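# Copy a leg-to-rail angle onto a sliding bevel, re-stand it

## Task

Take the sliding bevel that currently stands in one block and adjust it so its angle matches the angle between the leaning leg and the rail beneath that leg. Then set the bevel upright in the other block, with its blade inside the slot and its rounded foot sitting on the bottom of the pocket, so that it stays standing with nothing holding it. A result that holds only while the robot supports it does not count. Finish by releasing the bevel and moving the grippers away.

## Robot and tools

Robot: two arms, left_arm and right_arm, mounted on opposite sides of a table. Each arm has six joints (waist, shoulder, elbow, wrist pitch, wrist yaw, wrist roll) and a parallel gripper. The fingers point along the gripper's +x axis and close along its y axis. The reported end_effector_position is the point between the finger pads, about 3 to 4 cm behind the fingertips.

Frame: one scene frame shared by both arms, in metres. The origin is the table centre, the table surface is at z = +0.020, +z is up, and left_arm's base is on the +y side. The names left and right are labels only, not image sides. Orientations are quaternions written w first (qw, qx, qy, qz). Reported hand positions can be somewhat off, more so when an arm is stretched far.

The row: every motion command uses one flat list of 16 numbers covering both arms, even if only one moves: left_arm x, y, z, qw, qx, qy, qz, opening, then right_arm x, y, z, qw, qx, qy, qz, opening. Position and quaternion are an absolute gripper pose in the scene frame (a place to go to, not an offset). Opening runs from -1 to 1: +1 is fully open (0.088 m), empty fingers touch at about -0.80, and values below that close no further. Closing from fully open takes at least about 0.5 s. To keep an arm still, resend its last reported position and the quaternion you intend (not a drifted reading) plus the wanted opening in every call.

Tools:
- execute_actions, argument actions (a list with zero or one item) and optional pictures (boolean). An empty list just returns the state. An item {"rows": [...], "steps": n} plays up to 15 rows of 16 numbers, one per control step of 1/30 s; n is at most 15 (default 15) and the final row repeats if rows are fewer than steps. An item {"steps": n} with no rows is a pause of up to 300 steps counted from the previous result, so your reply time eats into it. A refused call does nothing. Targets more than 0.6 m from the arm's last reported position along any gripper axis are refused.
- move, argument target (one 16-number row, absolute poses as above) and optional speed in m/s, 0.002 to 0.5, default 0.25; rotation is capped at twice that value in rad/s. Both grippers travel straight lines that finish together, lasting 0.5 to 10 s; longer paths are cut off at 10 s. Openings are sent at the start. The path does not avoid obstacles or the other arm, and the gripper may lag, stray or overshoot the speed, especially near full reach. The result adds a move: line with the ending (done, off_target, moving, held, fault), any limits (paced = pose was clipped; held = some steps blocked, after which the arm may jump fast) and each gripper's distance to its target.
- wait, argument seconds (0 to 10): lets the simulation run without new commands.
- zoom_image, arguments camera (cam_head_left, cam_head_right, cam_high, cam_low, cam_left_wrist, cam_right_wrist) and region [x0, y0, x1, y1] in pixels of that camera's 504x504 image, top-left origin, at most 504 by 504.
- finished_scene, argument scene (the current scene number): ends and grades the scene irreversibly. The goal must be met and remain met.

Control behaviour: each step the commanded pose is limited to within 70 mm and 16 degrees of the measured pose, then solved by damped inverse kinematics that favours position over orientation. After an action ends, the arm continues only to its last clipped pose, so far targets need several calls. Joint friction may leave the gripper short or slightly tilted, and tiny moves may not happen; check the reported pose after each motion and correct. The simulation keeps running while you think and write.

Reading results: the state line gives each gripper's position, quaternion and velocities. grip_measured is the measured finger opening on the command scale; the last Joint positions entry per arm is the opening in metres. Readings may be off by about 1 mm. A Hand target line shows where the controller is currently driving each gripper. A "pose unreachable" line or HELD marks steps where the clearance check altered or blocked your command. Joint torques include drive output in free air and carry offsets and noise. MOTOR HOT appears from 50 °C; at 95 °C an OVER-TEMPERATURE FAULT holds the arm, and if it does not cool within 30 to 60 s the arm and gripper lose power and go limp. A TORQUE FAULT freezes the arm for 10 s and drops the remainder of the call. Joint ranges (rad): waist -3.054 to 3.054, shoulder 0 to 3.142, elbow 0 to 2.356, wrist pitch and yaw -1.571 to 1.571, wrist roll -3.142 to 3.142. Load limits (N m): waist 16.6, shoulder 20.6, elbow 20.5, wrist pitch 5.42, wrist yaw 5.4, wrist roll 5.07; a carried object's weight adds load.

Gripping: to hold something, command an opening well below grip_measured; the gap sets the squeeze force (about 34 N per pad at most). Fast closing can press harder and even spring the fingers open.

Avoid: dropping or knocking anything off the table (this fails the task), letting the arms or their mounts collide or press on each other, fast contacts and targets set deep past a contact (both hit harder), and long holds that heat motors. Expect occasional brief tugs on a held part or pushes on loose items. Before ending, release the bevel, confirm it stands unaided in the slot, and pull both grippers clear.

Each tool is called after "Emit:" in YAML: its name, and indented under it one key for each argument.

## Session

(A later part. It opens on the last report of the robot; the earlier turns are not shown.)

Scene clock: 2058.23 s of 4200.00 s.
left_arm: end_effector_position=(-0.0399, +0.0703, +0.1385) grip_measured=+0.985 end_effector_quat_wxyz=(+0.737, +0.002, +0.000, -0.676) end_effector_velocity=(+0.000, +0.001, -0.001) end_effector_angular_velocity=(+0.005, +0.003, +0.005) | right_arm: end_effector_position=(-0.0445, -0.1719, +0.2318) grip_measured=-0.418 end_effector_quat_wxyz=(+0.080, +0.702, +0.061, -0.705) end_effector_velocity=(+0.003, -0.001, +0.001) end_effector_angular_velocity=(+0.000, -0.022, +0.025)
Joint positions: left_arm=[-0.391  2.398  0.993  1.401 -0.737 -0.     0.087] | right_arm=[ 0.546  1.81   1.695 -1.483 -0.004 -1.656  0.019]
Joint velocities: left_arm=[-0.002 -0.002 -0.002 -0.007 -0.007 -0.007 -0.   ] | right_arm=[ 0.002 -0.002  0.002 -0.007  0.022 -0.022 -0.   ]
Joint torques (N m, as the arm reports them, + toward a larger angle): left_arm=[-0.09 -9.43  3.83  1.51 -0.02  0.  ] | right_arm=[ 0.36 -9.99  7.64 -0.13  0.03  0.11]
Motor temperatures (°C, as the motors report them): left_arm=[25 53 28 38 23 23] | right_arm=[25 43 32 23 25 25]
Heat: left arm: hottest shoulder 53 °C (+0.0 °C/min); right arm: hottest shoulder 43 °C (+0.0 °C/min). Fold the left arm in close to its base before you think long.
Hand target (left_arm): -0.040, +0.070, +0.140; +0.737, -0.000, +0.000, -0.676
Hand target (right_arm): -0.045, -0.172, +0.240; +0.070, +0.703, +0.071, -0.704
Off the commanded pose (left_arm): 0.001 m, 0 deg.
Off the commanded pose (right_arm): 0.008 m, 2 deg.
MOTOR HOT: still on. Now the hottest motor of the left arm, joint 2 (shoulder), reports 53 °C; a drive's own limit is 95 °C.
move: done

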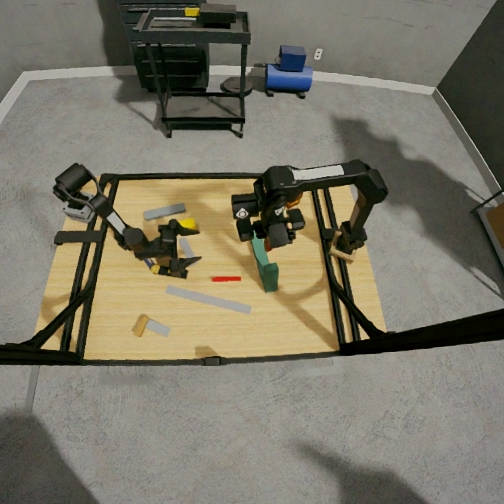

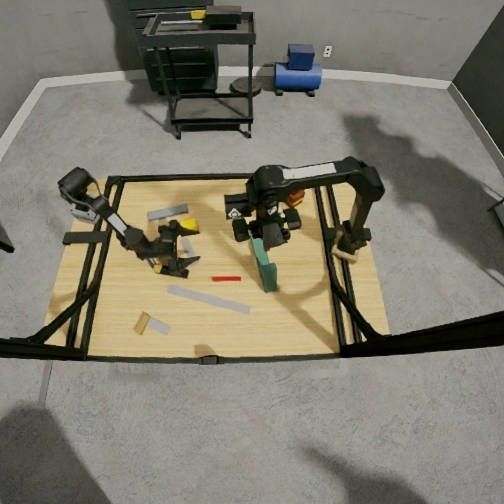

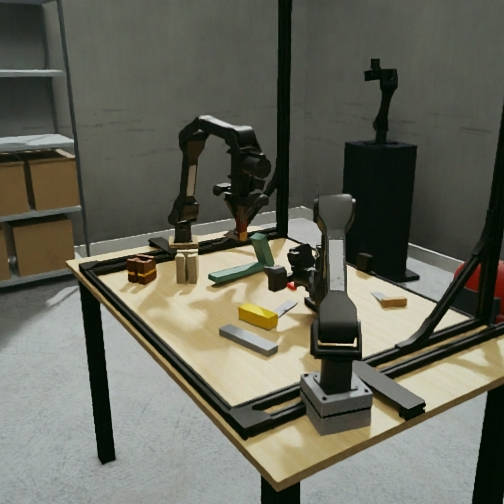

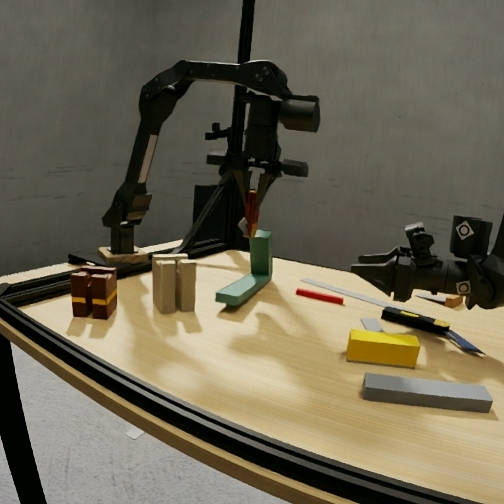

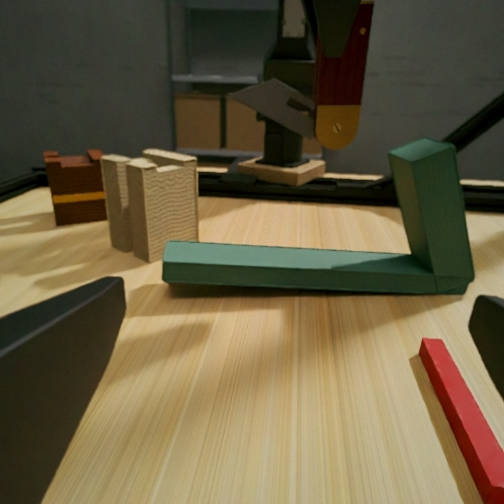

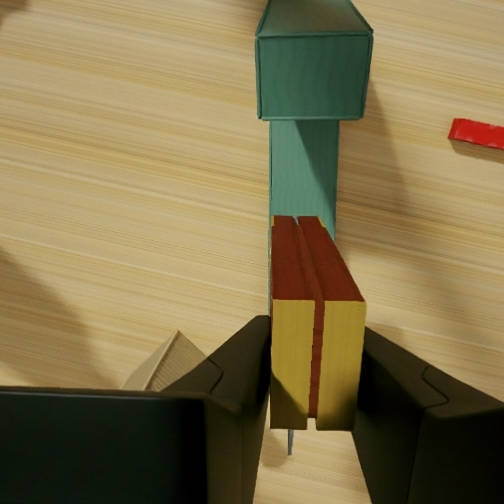

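Emit:
zoom_image:
  camera: "cam_left_wrist"
  region: [200, 0, 400, 200]

Region (200, 0, 400, 200) of cam_left_wrist's 504x504 image, scaled by 2.520, with more detail than that image has.

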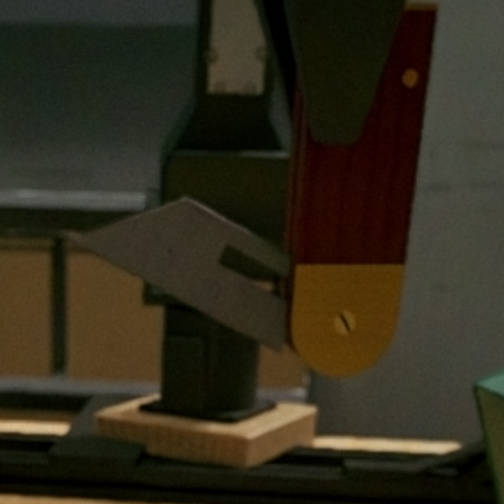

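Emit:
move:
  target: [0.12,0.07,0.15,0.809,0,0,-0.588,1.0,0.10,-0.235,0.243,-0.13,-0.695,-0.13,0.695,-0.8]
  speed: 0.08

Emit:
move:
  target: [0.12,0.07,0.15,0.809,0,0,-0.588,1.0,0.232,-0.3035,0.238,-0.189,-0.681,-0.189,0.681,-0.8]
  speed: 0.07

Scene clock: 2081.97 s of 4200.00 s.
left_arm: end_effector_position=(+0.1184, +0.0682, +0.1451) grip_measured=+0.985 end_effector_quat_wxyz=(+0.809, +0.006, +0.002, -0.588) end_effector_velocity=(-0.002, +0.001, -0.001) end_effector_angular_velocity=(+0.005, +0.005, +0.000) | right_arm: end_effector_position=(+0.1015, -0.2315, +0.2408) grip_measured=-0.418 end_effector_quat_wxyz=(+0.133, +0.694, +0.126, -0.696) end_effector_velocity=(+0.001, -0.003, +0.000) end_effector_angular_velocity=(-0.010, -0.004, +0.020)
Joint positions: left_arm=[-0.068  2.293  0.755  1.527 -0.642 -0.     0.087] | right_arm=[ 0.045  1.641  1.536 -1.475  0.002 -2.325  0.019]
Joint velocities: left_arm=[-0.007 -0.002 -0.002 -0.007 -0.007 -0.007  0.   ] | right_arm=[-0.002 -0.002 -0.002 -0.007  0.007 -0.022 -0.   ]
Joint torques (N m, as the arm reports them, + toward a larger angle): left_arm=[ 0.32 -9.56  2.53  1.73  0.08 -0.06] | right_arm=[-0.31 -8.41  5.13 -0.13 -0.02 -0.09]
Motor temperatures (°C, as the motors report them): left_arm=[25 53 28 38 23 23] | right_arm=[25 43 33 23 24 25]
Heat: left arm: hottest shoulder 53 °C (+0.0 °C/min); right arm: hottest shoulder 43 °C (+1.0 °C/min). Fold the left arm in close to its base before you think long.
Hand target (left_arm): +0.120, +0.069, +0.150; +0.809, -0.001, +0.001, -0.588
Hand target (right_arm): +0.102, -0.235, +0.243; +0.131, +0.695, +0.128, -0.695
Off the commanded pose (left_arm): 0.005 m, 1 deg.
Off the commanded pose (right_arm): 0.004 m, 1 deg.
MOTOR HOT: still on. Now the hottest motor of the left arm, joint 2 (shoulder), reports 53 °C; a drive's own limit is 95 °C.
move: done

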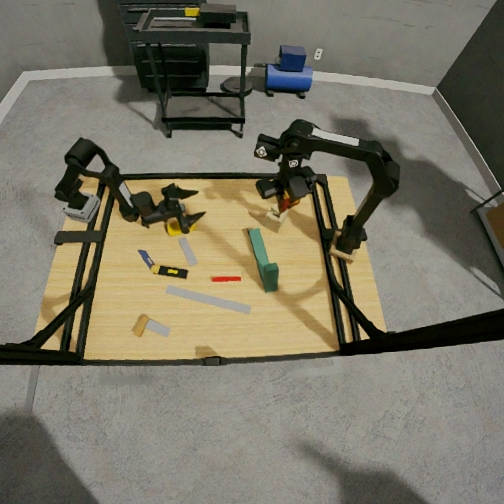

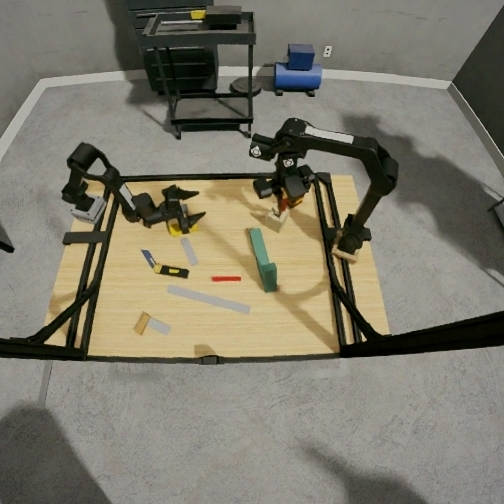

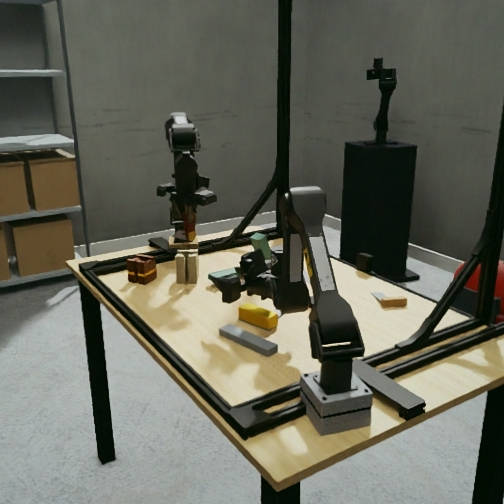

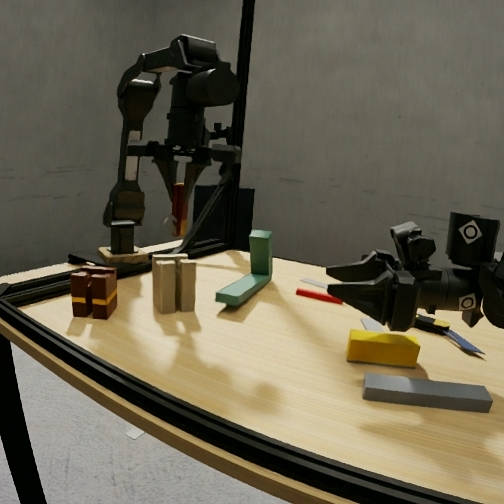

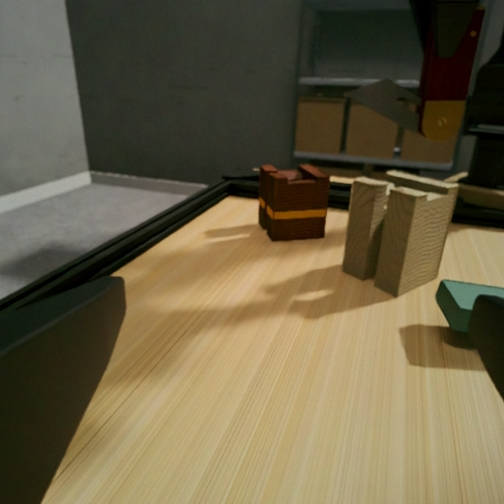

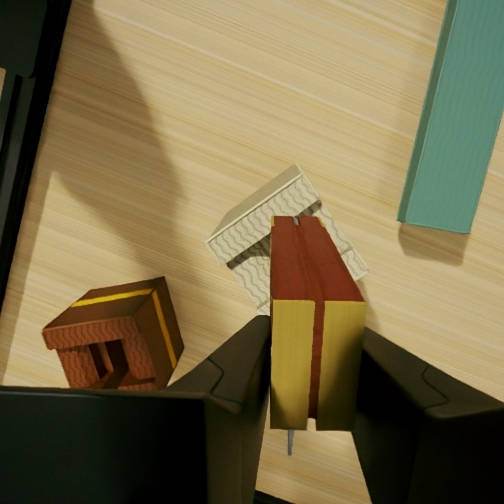

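Scene clock: 2084.43 s of 4200.00 s.
left_arm: end_effector_position=(+0.1188, +0.0697, +0.1451) grip_measured=+0.985 end_effector_quat_wxyz=(+0.809, +0.005, +0.002, -0.588) end_effector_velocity=(-0.002, +0.000, +0.001) end_effector_angular_velocity=(-0.004, +0.020, -0.010) | right_arm: end_effector_position=(+0.2296, -0.3052, +0.2374) grip_measured=-0.418 end_effector_quat_wxyz=(+0.190, +0.680, +0.187, -0.683) end_effector_velocity=(+0.002, -0.002, -0.000) end_effector_angular_velocity=(-0.010, +0.001, +0.015)
Joint positions: left_arm=[-0.068  2.292  0.748  1.532 -0.642 -0.     0.087] | right_arm=[-0.458  1.704  1.592 -1.465  0.002 -3.     0.019]
Joint velocities: left_arm=[-0.002 -0.007 -0.002 -0.007  0.007 -0.022 -0.   ] | right_arm=[-0.007  0.007  0.007 -0.007  0.007 -0.022 -0.   ]
Joint torques (N m, as the arm reports them, + toward a larger angle): left_arm=[ 0.26 -9.51  2.45  1.73  0.09  0.02] | right_arm=[-0.33 -5.73  7.79  0.06  0.02 -0.13]
Motor temperatures (°C, as the motors report them): left_arm=[25 53 28 38 23 23] | right_arm=[25 43 33 23 24 25]
Heat: left arm: hottest shoulder 53 °C (+0.0 °C/min); right arm: hottest shoulder 43 °C (+1.0 °C/min). Fold the left arm in close to its base before you think long.
Hand target (left_arm): +0.120, +0.070, +0.150; +0.809, +0.000, -0.000, -0.588
Hand target (right_arm): +0.233, -0.304, +0.238; +0.190, +0.681, +0.188, -0.682
Off the commanded pose (left_arm): 0.005 m, 1 deg.
Off the commanded pose (right_arm): 0.003 m, 0 deg.
MOTOR HOT: still on. Now the hottest motor of the left arm, joint 2 (shoulder), reports 53 °C; a drive's own limit is 95 °C.
move: done

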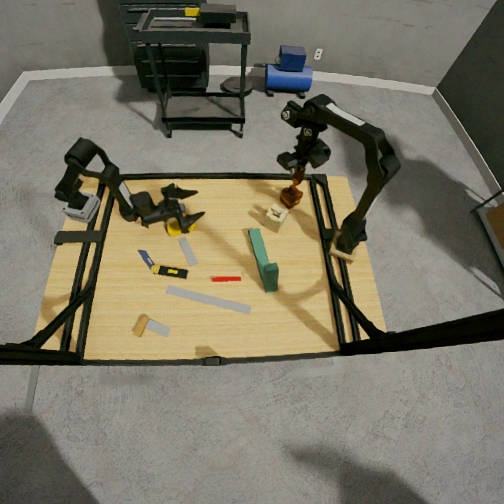

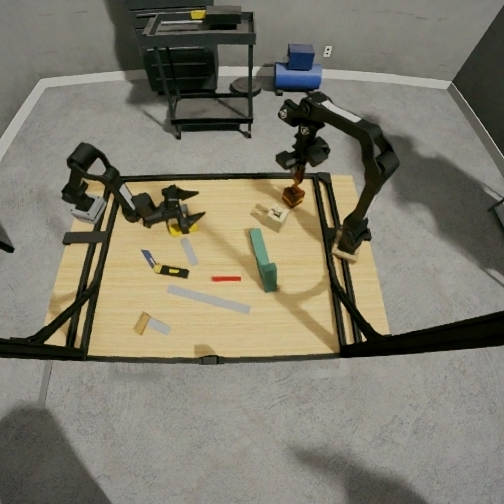

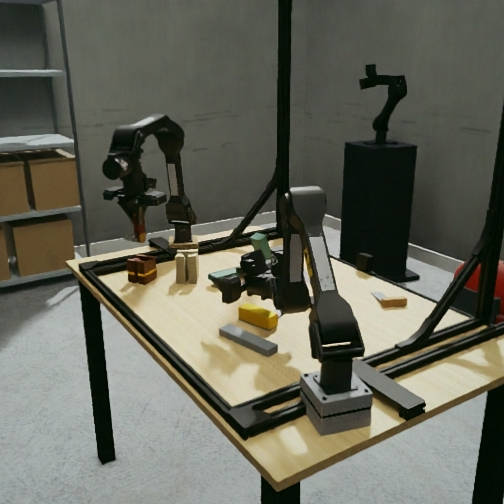

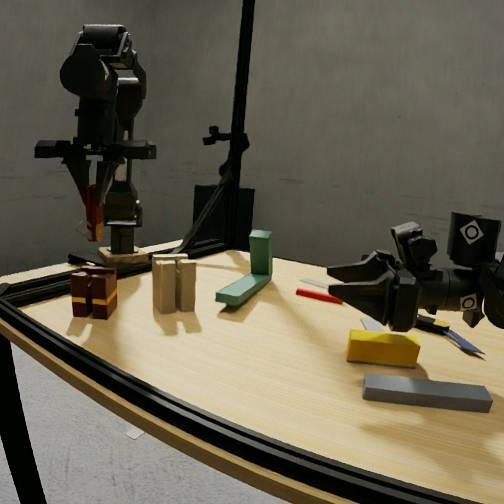

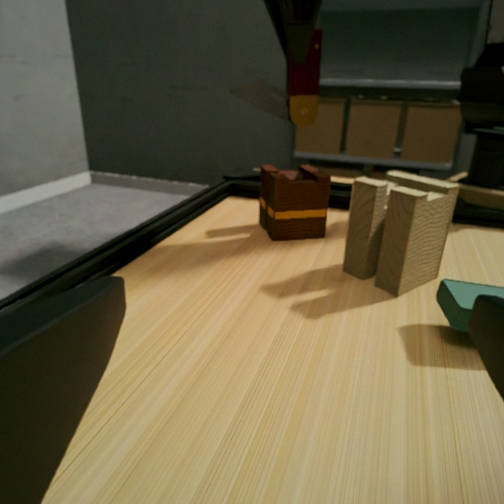

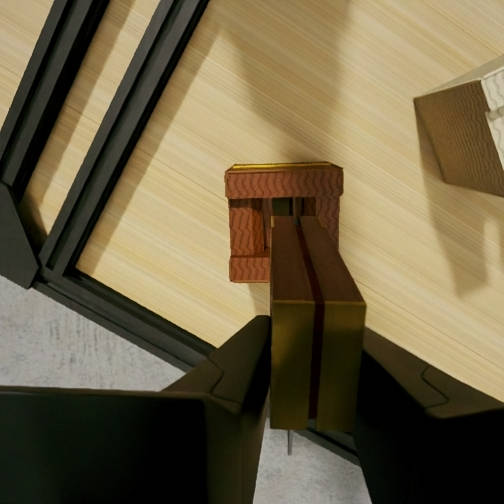

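Emit:
zoom_image:
  camera: "cam_right_wrist"
  region: [200, 140, 380, 320]

Emit:
zoom_image:
  camera: "cam_left_wrist"
  region: [200, 40, 400, 240]

Region (200, 140, 380, 320) of cam_right_wrist's 504x504 image, scaled by 2.800, with more detail than that image has.

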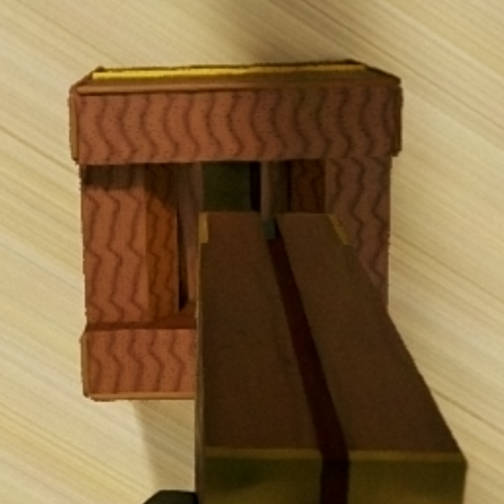

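Region (200, 40, 400, 240) of cam_left_wrist's 504x504 image, scaled by 2.520, with more detail than that image has.

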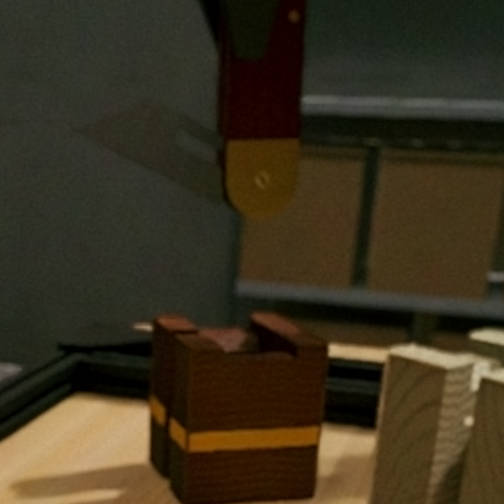

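Emit:
move:
  target: [0.12,0.07,0.15,0.809,0,0,-0.588,1.0,0.2345,-0.3035,0.208,-0.189,-0.681,-0.189,0.681,-0.8]
  speed: 0.03

Scene clock: 2114.37 s of 4200.00 s.
left_arm: end_effector_position=(+0.1192, +0.0698, +0.1463) grip_measured=+0.985 end_effector_quat_wxyz=(+0.809, +0.004, +0.001, -0.588) end_effector_velocity=(+0.002, +0.001, -0.001) end_effector_angular_velocity=(+0.009, -0.009, +0.010) | right_arm: end_effector_position=(+0.2348, -0.3022, +0.2104) grip_measured=-0.418 end_effector_quat_wxyz=(+0.189, +0.684, +0.189, -0.679) end_effector_velocity=(-0.000, -0.005, -0.001) end_effector_angular_velocity=(-0.013, +0.005, -0.000)
Joint positions: left_arm=[-0.068  2.289  0.747  1.533 -0.641  0.     0.087] | right_arm=[-0.461  1.709  1.49  -1.346  0.002 -3.003  0.019]
Joint velocities: left_arm=[ 0.002 -0.002 -0.002 -0.007 -0.007  0.007 -0.   ] | right_arm=[-0.007 -0.002 -0.007 -0.007  0.007 -0.007  0.   ]
Joint torques (N m, as the arm reports them, + toward a larger angle): left_arm=[ 0.18 -9.03  2.69  1.69  0.06  0.02] | right_arm=[-0.28 -7.08  5.25  0.2  -0.08 -0.09]
Motor temperatures (°C, as the motors report them): left_arm=[25 53 28 39 23 23] | right_arm=[25 39 34 23 24 25]
Heat: left arm: hottest shoulder 53 °C (+0.0 °C/min); right arm: hottest shoulder 39 °C (-4.0 °C/min). Fold the left arm in close to its base before you think long.
Hand target (left_arm): +0.120, +0.070, +0.150; +0.809, +0.000, -0.000, -0.588
Hand target (right_arm): +0.234, -0.304, +0.208; +0.189, +0.682, +0.189, -0.681
Off the commanded pose (left_arm): 0.004 m, 1 deg.
Off the commanded pose (right_arm): 0.003 m, 0 deg.
MOTOR HOT: still on. Now the hottest motor of the left arm, joint 2 (shoulder), reports 53 °C; a drive's own limit is 95 °C.
move: done

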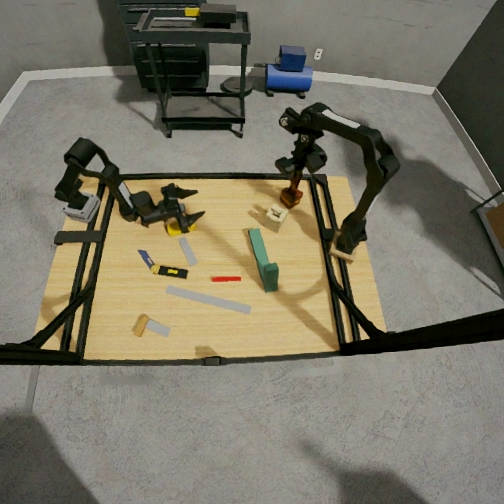

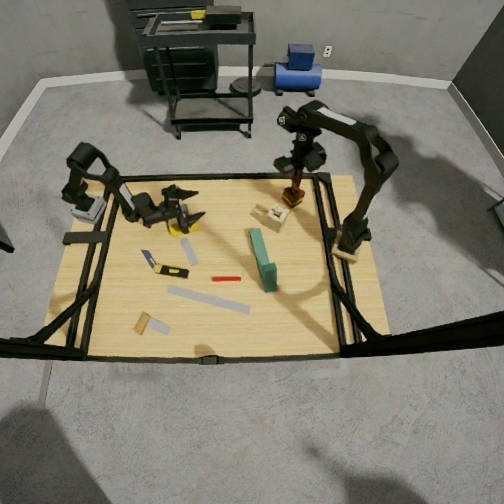

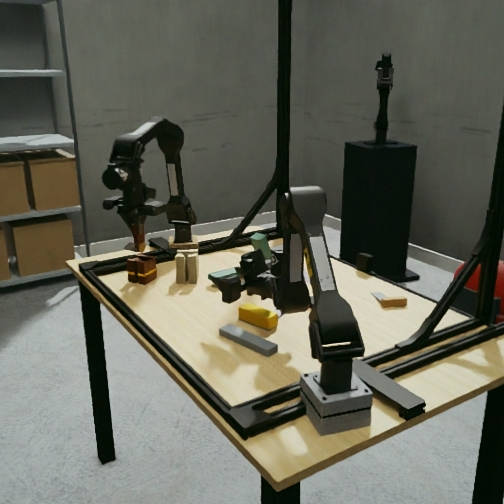

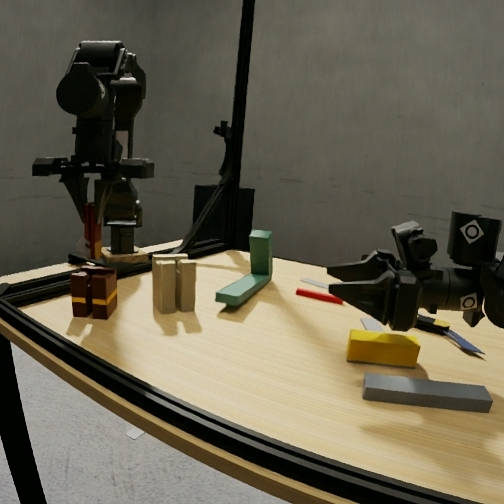

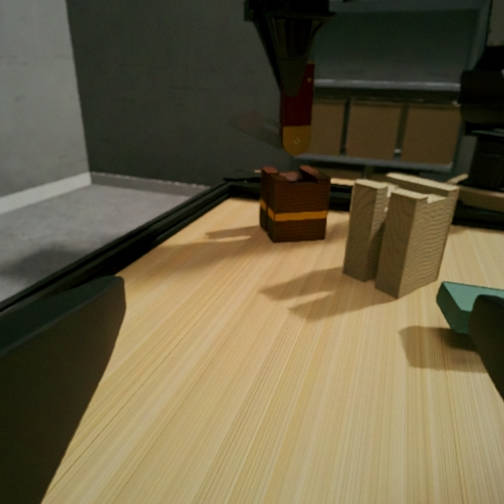

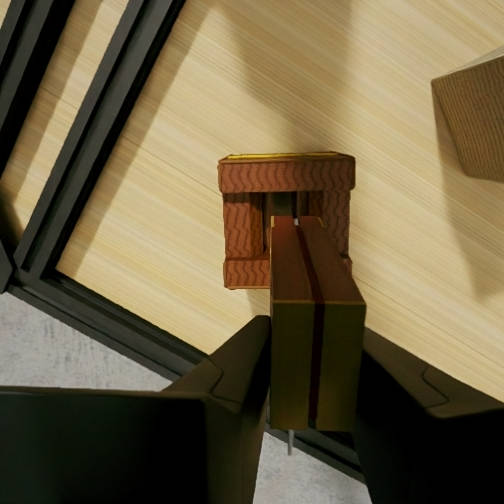

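Emit:
zoom_image:
  camera: "cam_right_wrist"
  region: [200, 140, 380, 320]

Emit:
zoom_image:
  camera: "cam_left_wrist"
  region: [220, 60, 380, 220]

Region (200, 140, 380, 320) of cam_right_wrist's 504x504 image, scaled by 2.800, with more detail than that image has.

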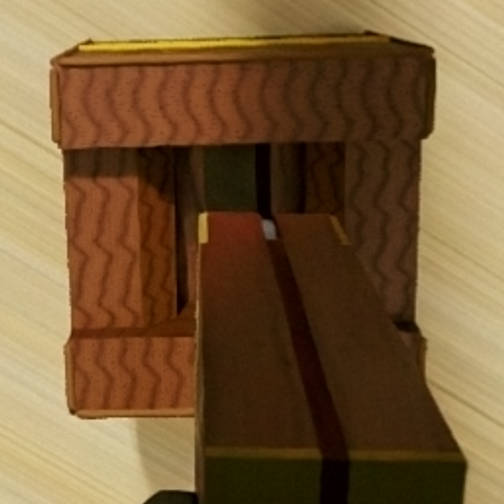

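Region (220, 60, 380, 220) of cam_left_wrist's 504x504 image, scaled by 3.150, with more detail than that image has.

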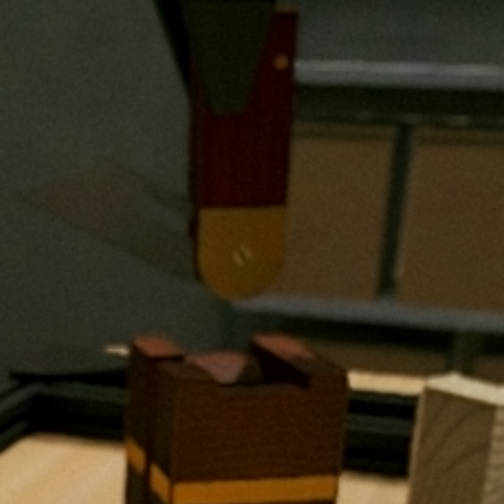

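Emit:
move:
  target: [0.12,0.07,0.15,0.809,0,0,-0.588,1.0,0.2322,-0.3068,0.193,-0.189,-0.681,-0.189,0.681,-0.8]
  speed: 0.015

Scene clock: 2175.67 s of 4200.00 s.
left_arm: end_effector_position=(+0.1196, +0.0701, +0.1476) grip_measured=+0.985 end_effector_quat_wxyz=(+0.809, +0.003, +0.001, -0.588) end_effector_velocity=(-0.002, +0.000, -0.001) end_effector_angular_velocity=(+0.005, +0.005, -0.010) | right_arm: end_effector_position=(+0.2329, -0.3050, +0.1909) grip_measured=-0.418 end_effector_quat_wxyz=(+0.191, +0.678, +0.187, -0.684) end_effector_velocity=(+0.001, -0.002, +0.000) end_effector_angular_velocity=(-0.001, -0.010, +0.005)
Joint positions: left_arm=[-0.067  2.285  0.744  1.534 -0.641  0.     0.087] | right_arm=[-0.464  1.711  1.415 -1.285  0.001 -3.008  0.019]
Joint velocities: left_arm=[-0.002 -0.002 -0.002 -0.007  0.007 -0.007 -0.   ] | right_arm=[-0.002 -0.007 -0.007  0.007  0.007 -0.007  0.   ]
Joint torques (N m, as the arm reports them, + toward a larger angle): left_arm=[ 0.08 -8.52  2.92  1.62  0.05  0.01] | right_arm=[-0.29 -8.84  5.07  0.18 -0.06 -0.1 ]
Motor temperatures (°C, as the motors report them): left_arm=[25 52 27 40 23 23] | right_arm=[25 39 31 23 24 25]
Heat: left arm: hottest shoulder 52 °C (-1.0 °C/min); right arm: hottest shoulder 39 °C (+0.0 °C/min). Fold the left arm in close to its base before you think long.
Hand target (left_arm): +0.120, +0.070, +0.150; +0.809, +0.000, +0.000, -0.588
Hand target (right_arm): +0.232, -0.307, +0.193; +0.189, +0.681, +0.189, -0.682
Off the commanded pose (left_arm): 0.002 m, 0 deg.
Off the commanded pose (right_arm): 0.003 m, 1 deg.
MOTOR HOT: still on. Now the hottest motor of the left arm, joint 2 (shoulder), reports 52 °C; a drive's own limit is 95 °C.
move: done

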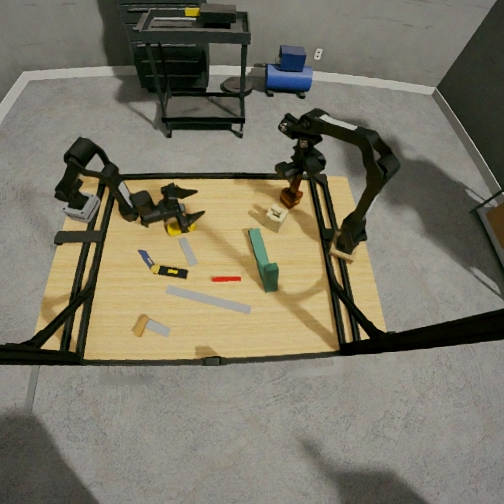

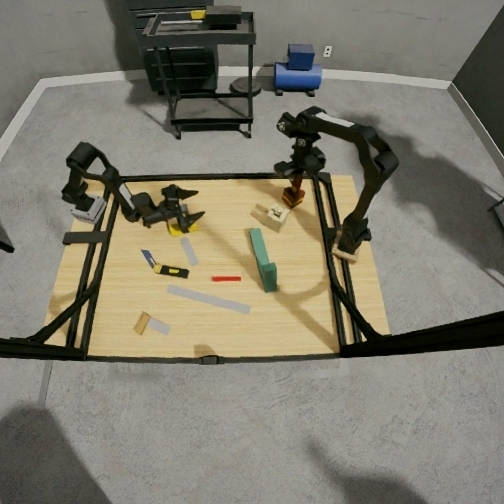

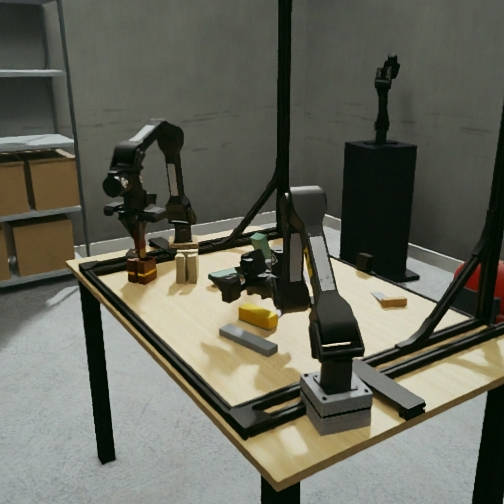

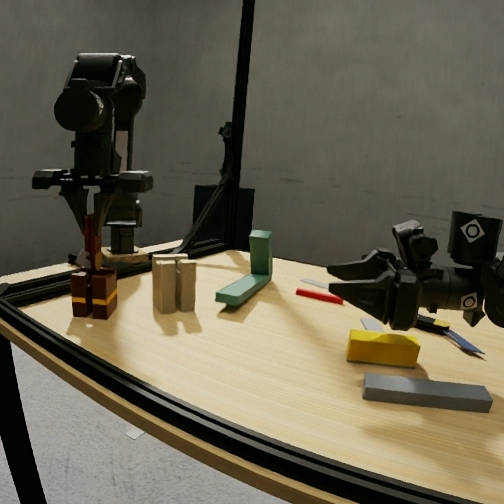

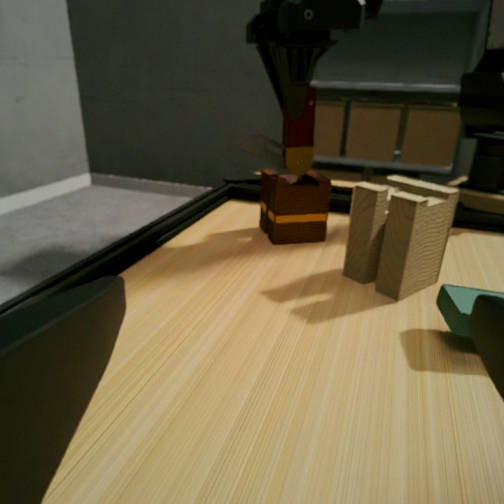

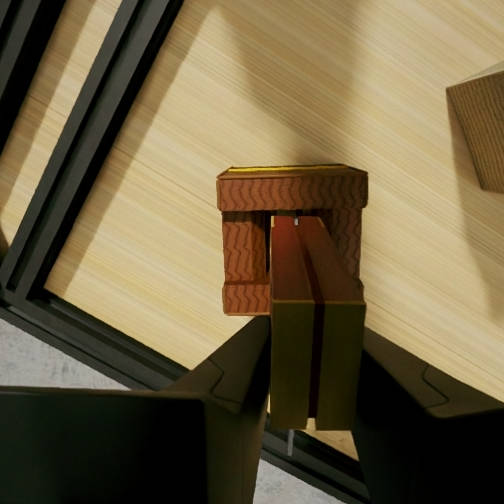

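Emit:
zoom_image:
  camera: "cam_right_wrist"
  region: [200, 140, 380, 320]

Emit:
zoom_image:
  camera: "cam_left_wrist"
  region: [230, 80, 370, 220]

Emit:
zoom_image:
  camera: "cam_low"
  region: [40, 200, 160, 320]

Region (200, 140, 380, 320) of cam_right_wrist's 504x504 image, scaled by 2.800, with more detail than that image has.

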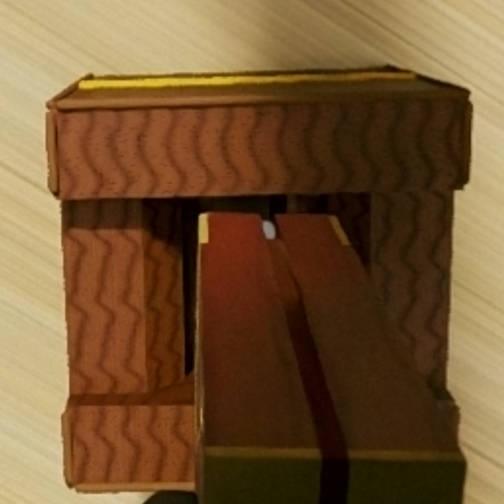

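Region (230, 80, 370, 220) of cam_left_wrist's 504x504 image, scaled by 3.600, with more detail than that image has.

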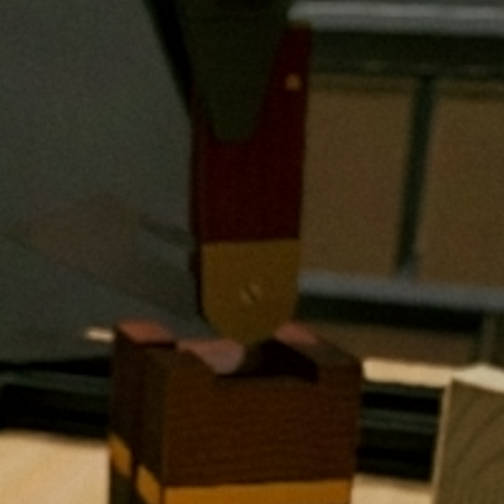

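Region (40, 200, 160, 320) of cam_low's 504x504 image, scaled by 4.200, with more detail than that image has.

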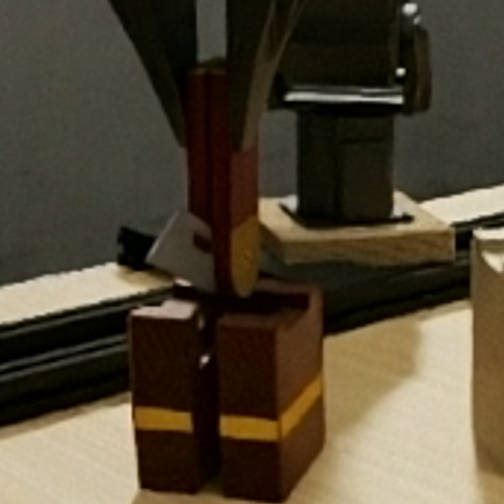

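Emit:
move:
  target: [0.12,0.07,0.15,0.809,0,0,-0.588,1.0,0.2368,-0.3032,0.191,-0.189,-0.681,-0.189,0.681,-0.8]
  speed: 0.01

Scene clock: 2236.43 s of 4200.00 s.
left_arm: end_effector_position=(+0.1200, +0.0702, +0.1482) grip_measured=+0.985 end_effector_quat_wxyz=(+0.809, +0.002, +0.001, -0.588) end_effector_velocity=(+0.002, +0.002, +0.002) end_effector_angular_velocity=(-0.009, +0.009, +0.020) | right_arm: end_effector_position=(+0.2333, -0.3052, +0.1906) grip_measured=-0.418 end_effector_quat_wxyz=(+0.190, +0.680, +0.188, -0.683) end_effector_velocity=(-0.002, -0.001, -0.001) end_effector_angular_velocity=(-0.002, +0.014, +0.005)
Joint positions: left_arm=[-0.066  2.283  0.743  1.535 -0.641 -0.     0.087] | right_arm=[-0.466  1.708  1.411 -1.279  0.001 -3.009  0.019]
Joint velocities: left_arm=[-0.002 -0.002 -0.002  0.007 -0.022 -0.007  0.   ] | right_arm=[-0.002  0.002 -0.002 -0.007 -0.007 -0.007 -0.   ]
Joint torques (N m, as the arm reports them, + toward a larger angle): left_arm=[ 0.04 -8.29  3.07  1.58  0.04  0.01] | right_arm=[-0.17 -5.81  7.87  0.18 -0.05 -0.04]
Motor temperatures (°C, as the motors report them): left_arm=[25 51 27 39 23 23] | right_arm=[25 40 31 23 24 25]
Heat: left arm: hottest shoulder 51 °C (-1.0 °C/min); right arm: hottest shoulder 40 °C (+1.0 °C/min). Fold the left arm in close to its base before you think long.
Hand target (left_arm): +0.120, +0.070, +0.150; +0.809, -0.000, +0.000, -0.588
Hand target (right_arm): +0.237, -0.303, +0.191; +0.189, +0.681, +0.189, -0.681
Off the commanded pose (left_arm): 0.002 m, 0 deg.
Off the commanded pose (right_arm): 0.004 m, 0 deg.
MOTOR HOT: still on. Now the hottest motor of the left arm, joint 2 (shoulder), reports 51 °C; a drive's own limit is 95 °C.
move: done

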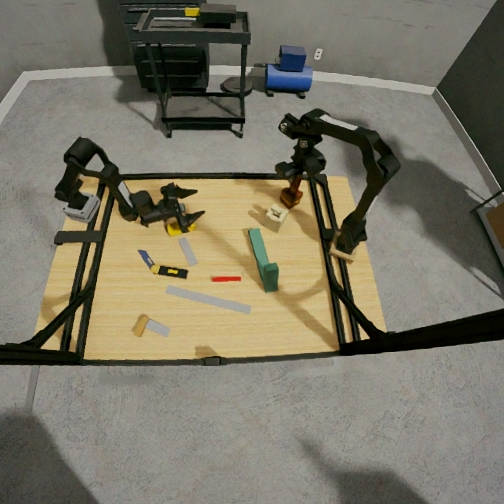

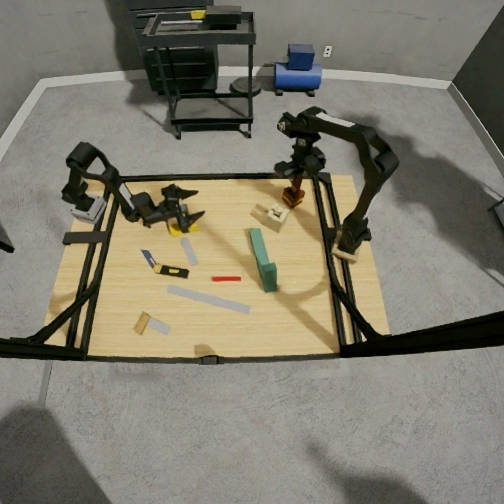

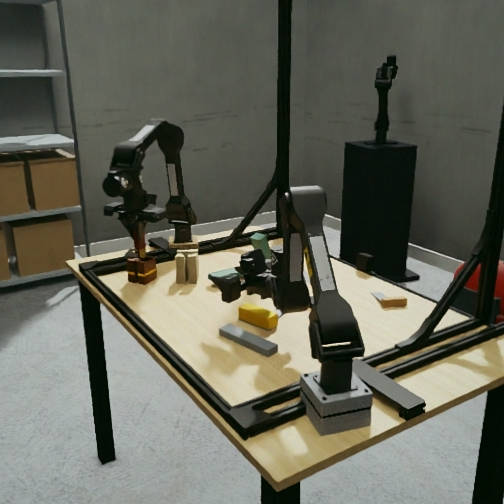

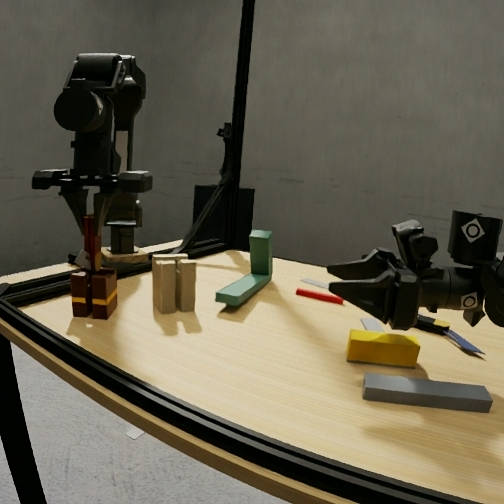

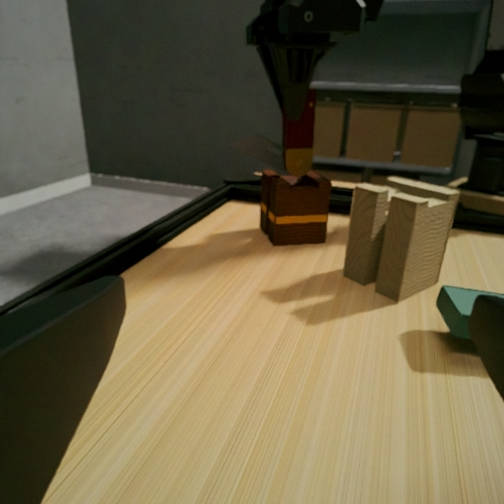

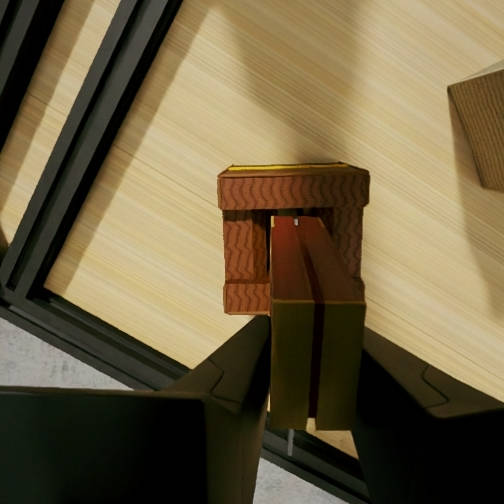

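Emit:
move:
  target: [0.12,0.07,0.15,0.809,0,0,-0.588,1.0,0.2385,-0.3030,0.183,-0.189,-0.681,-0.189,0.681,-0.8]
  speed: 0.01

Scene clock: 2243.33 s of 4200.00 s.
left_arm: end_effector_position=(+0.1199, +0.0702, +0.1484) grip_measured=+0.985 end_effector_quat_wxyz=(+0.809, +0.002, +0.001, -0.588) end_effector_velocity=(+0.002, +0.002, +0.002) end_effector_angular_velocity=(-0.014, +0.023, +0.020) | right_arm: end_effector_position=(+0.2385, -0.3016, +0.1879) grip_measured=-0.418 end_effector_quat_wxyz=(+0.187, +0.686, +0.191, -0.676) end_effector_velocity=(+0.002, +0.002, -0.001) end_effector_angular_velocity=(+0.016, -0.009, +0.005)
Joint positions: left_arm=[-0.066  2.282  0.743  1.535 -0.641 -0.     0.087] | right_arm=[-0.467  1.716  1.409 -1.249  0.001 -3.01   0.019]
Joint velocities: left_arm=[-0.002 -0.002 -0.002  0.007 -0.022 -0.022 -0.   ] | right_arm=[-0.002 -0.002 -0.007  0.022 -0.007 -0.007  0.   ]
Joint torques (N m, as the arm reports them, + toward a larger angle): left_arm=[ 0.01 -8.28  3.07  1.57  0.04  0.02] | right_arm=[-0.29 -6.    5.12  0.25 -0.05 -0.11]
Motor temperatures (°C, as the motors report them): left_arm=[25 51 27 39 23 23] | right_arm=[25 40 32 23 24 25]
Heat: left arm: hottest shoulder 51 °C (-1.0 °C/min); right arm: hottest shoulder 40 °C (+1.0 °C/min). Fold the left arm in close to its base before you think long.
Hand target (left_arm): +0.120, +0.070, +0.150; +0.809, -0.000, -0.000, -0.588
Hand target (right_arm): +0.238, -0.303, +0.183; +0.189, +0.681, +0.189, -0.681
Off the commanded pose (left_arm): 0.002 m, 0 deg.
Off the commanded pose (right_arm): 0.005 m, 1 deg.
MOTOR HOT: still on. Now the hottest motor of the left arm, joint 2 (shoulder), reports 51 °C; a drive's own limit is 95 °C.
move: done

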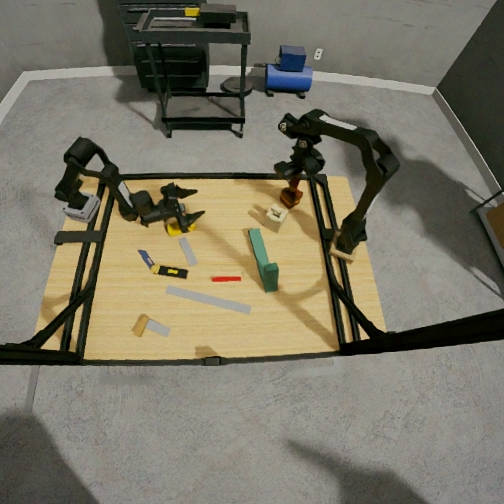

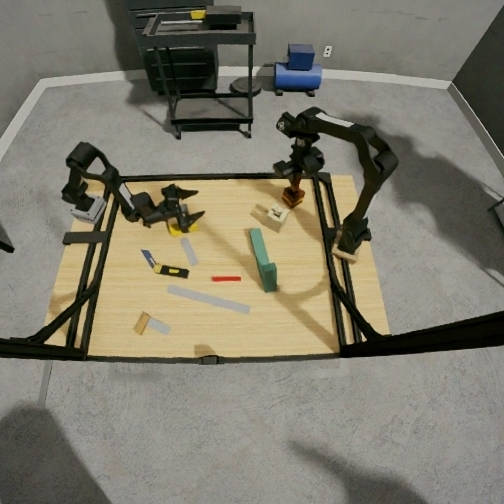

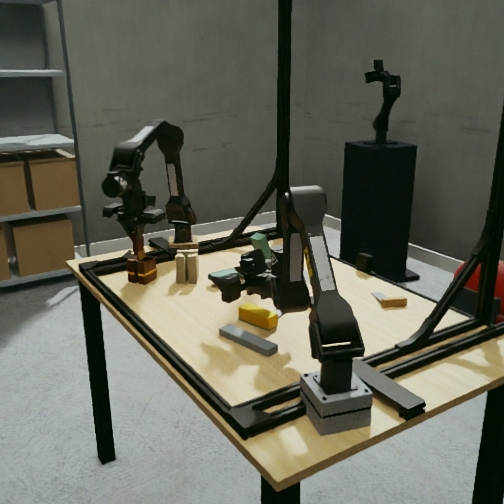

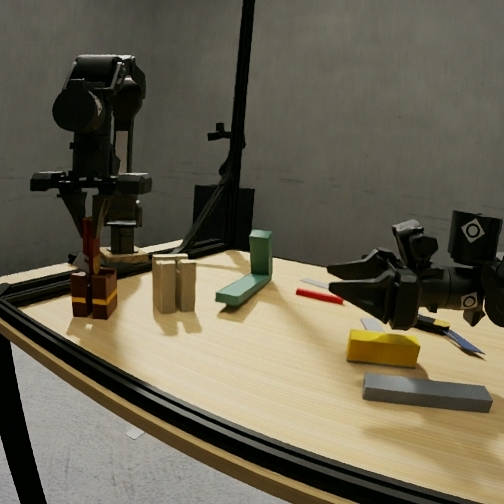

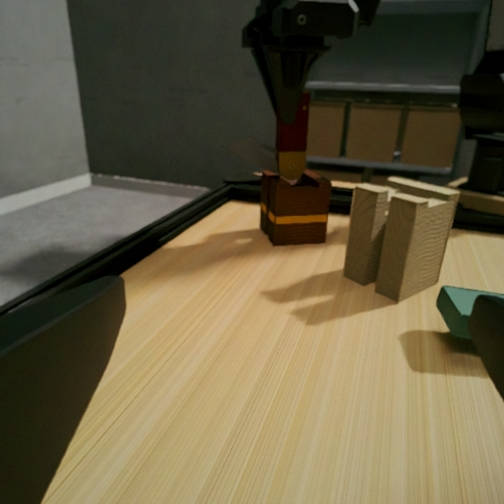

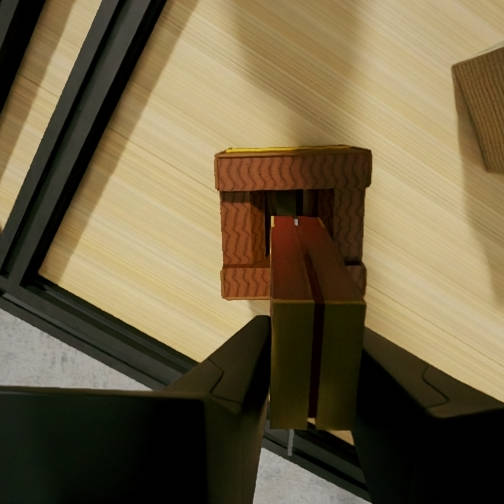

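Emit:
zoom_image:
  camera: "cam_left_wrist"
  region: [230, 80, 370, 220]

Emit:
zoom_image:
  camera: "cam_right_wrist"
  region: [200, 140, 380, 320]

Region (230, 80, 370, 220) of cam_left_wrist's 504x504 image, scaled by 3.600, with more detail than that image has.

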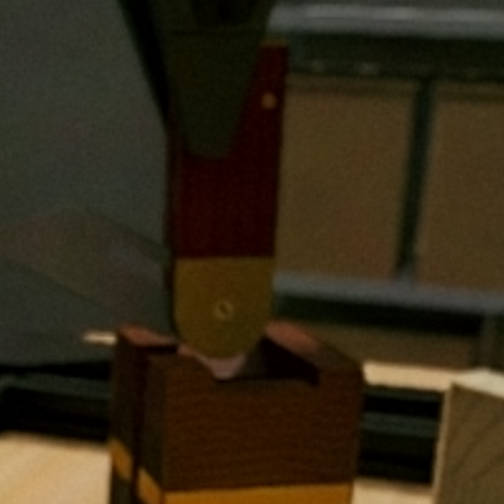

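Region (200, 140, 380, 320) of cam_right_wrist's 504x504 image, scaled by 2.800, with more detail than that image has.

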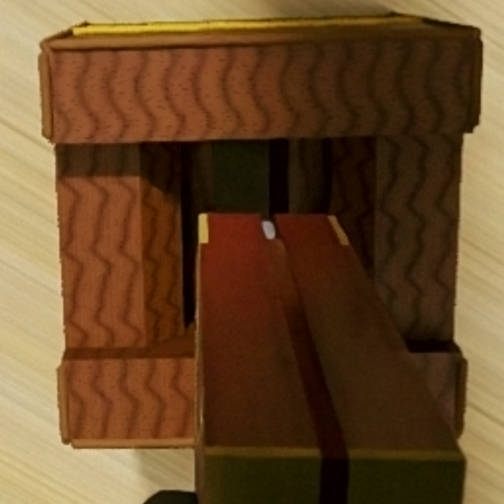

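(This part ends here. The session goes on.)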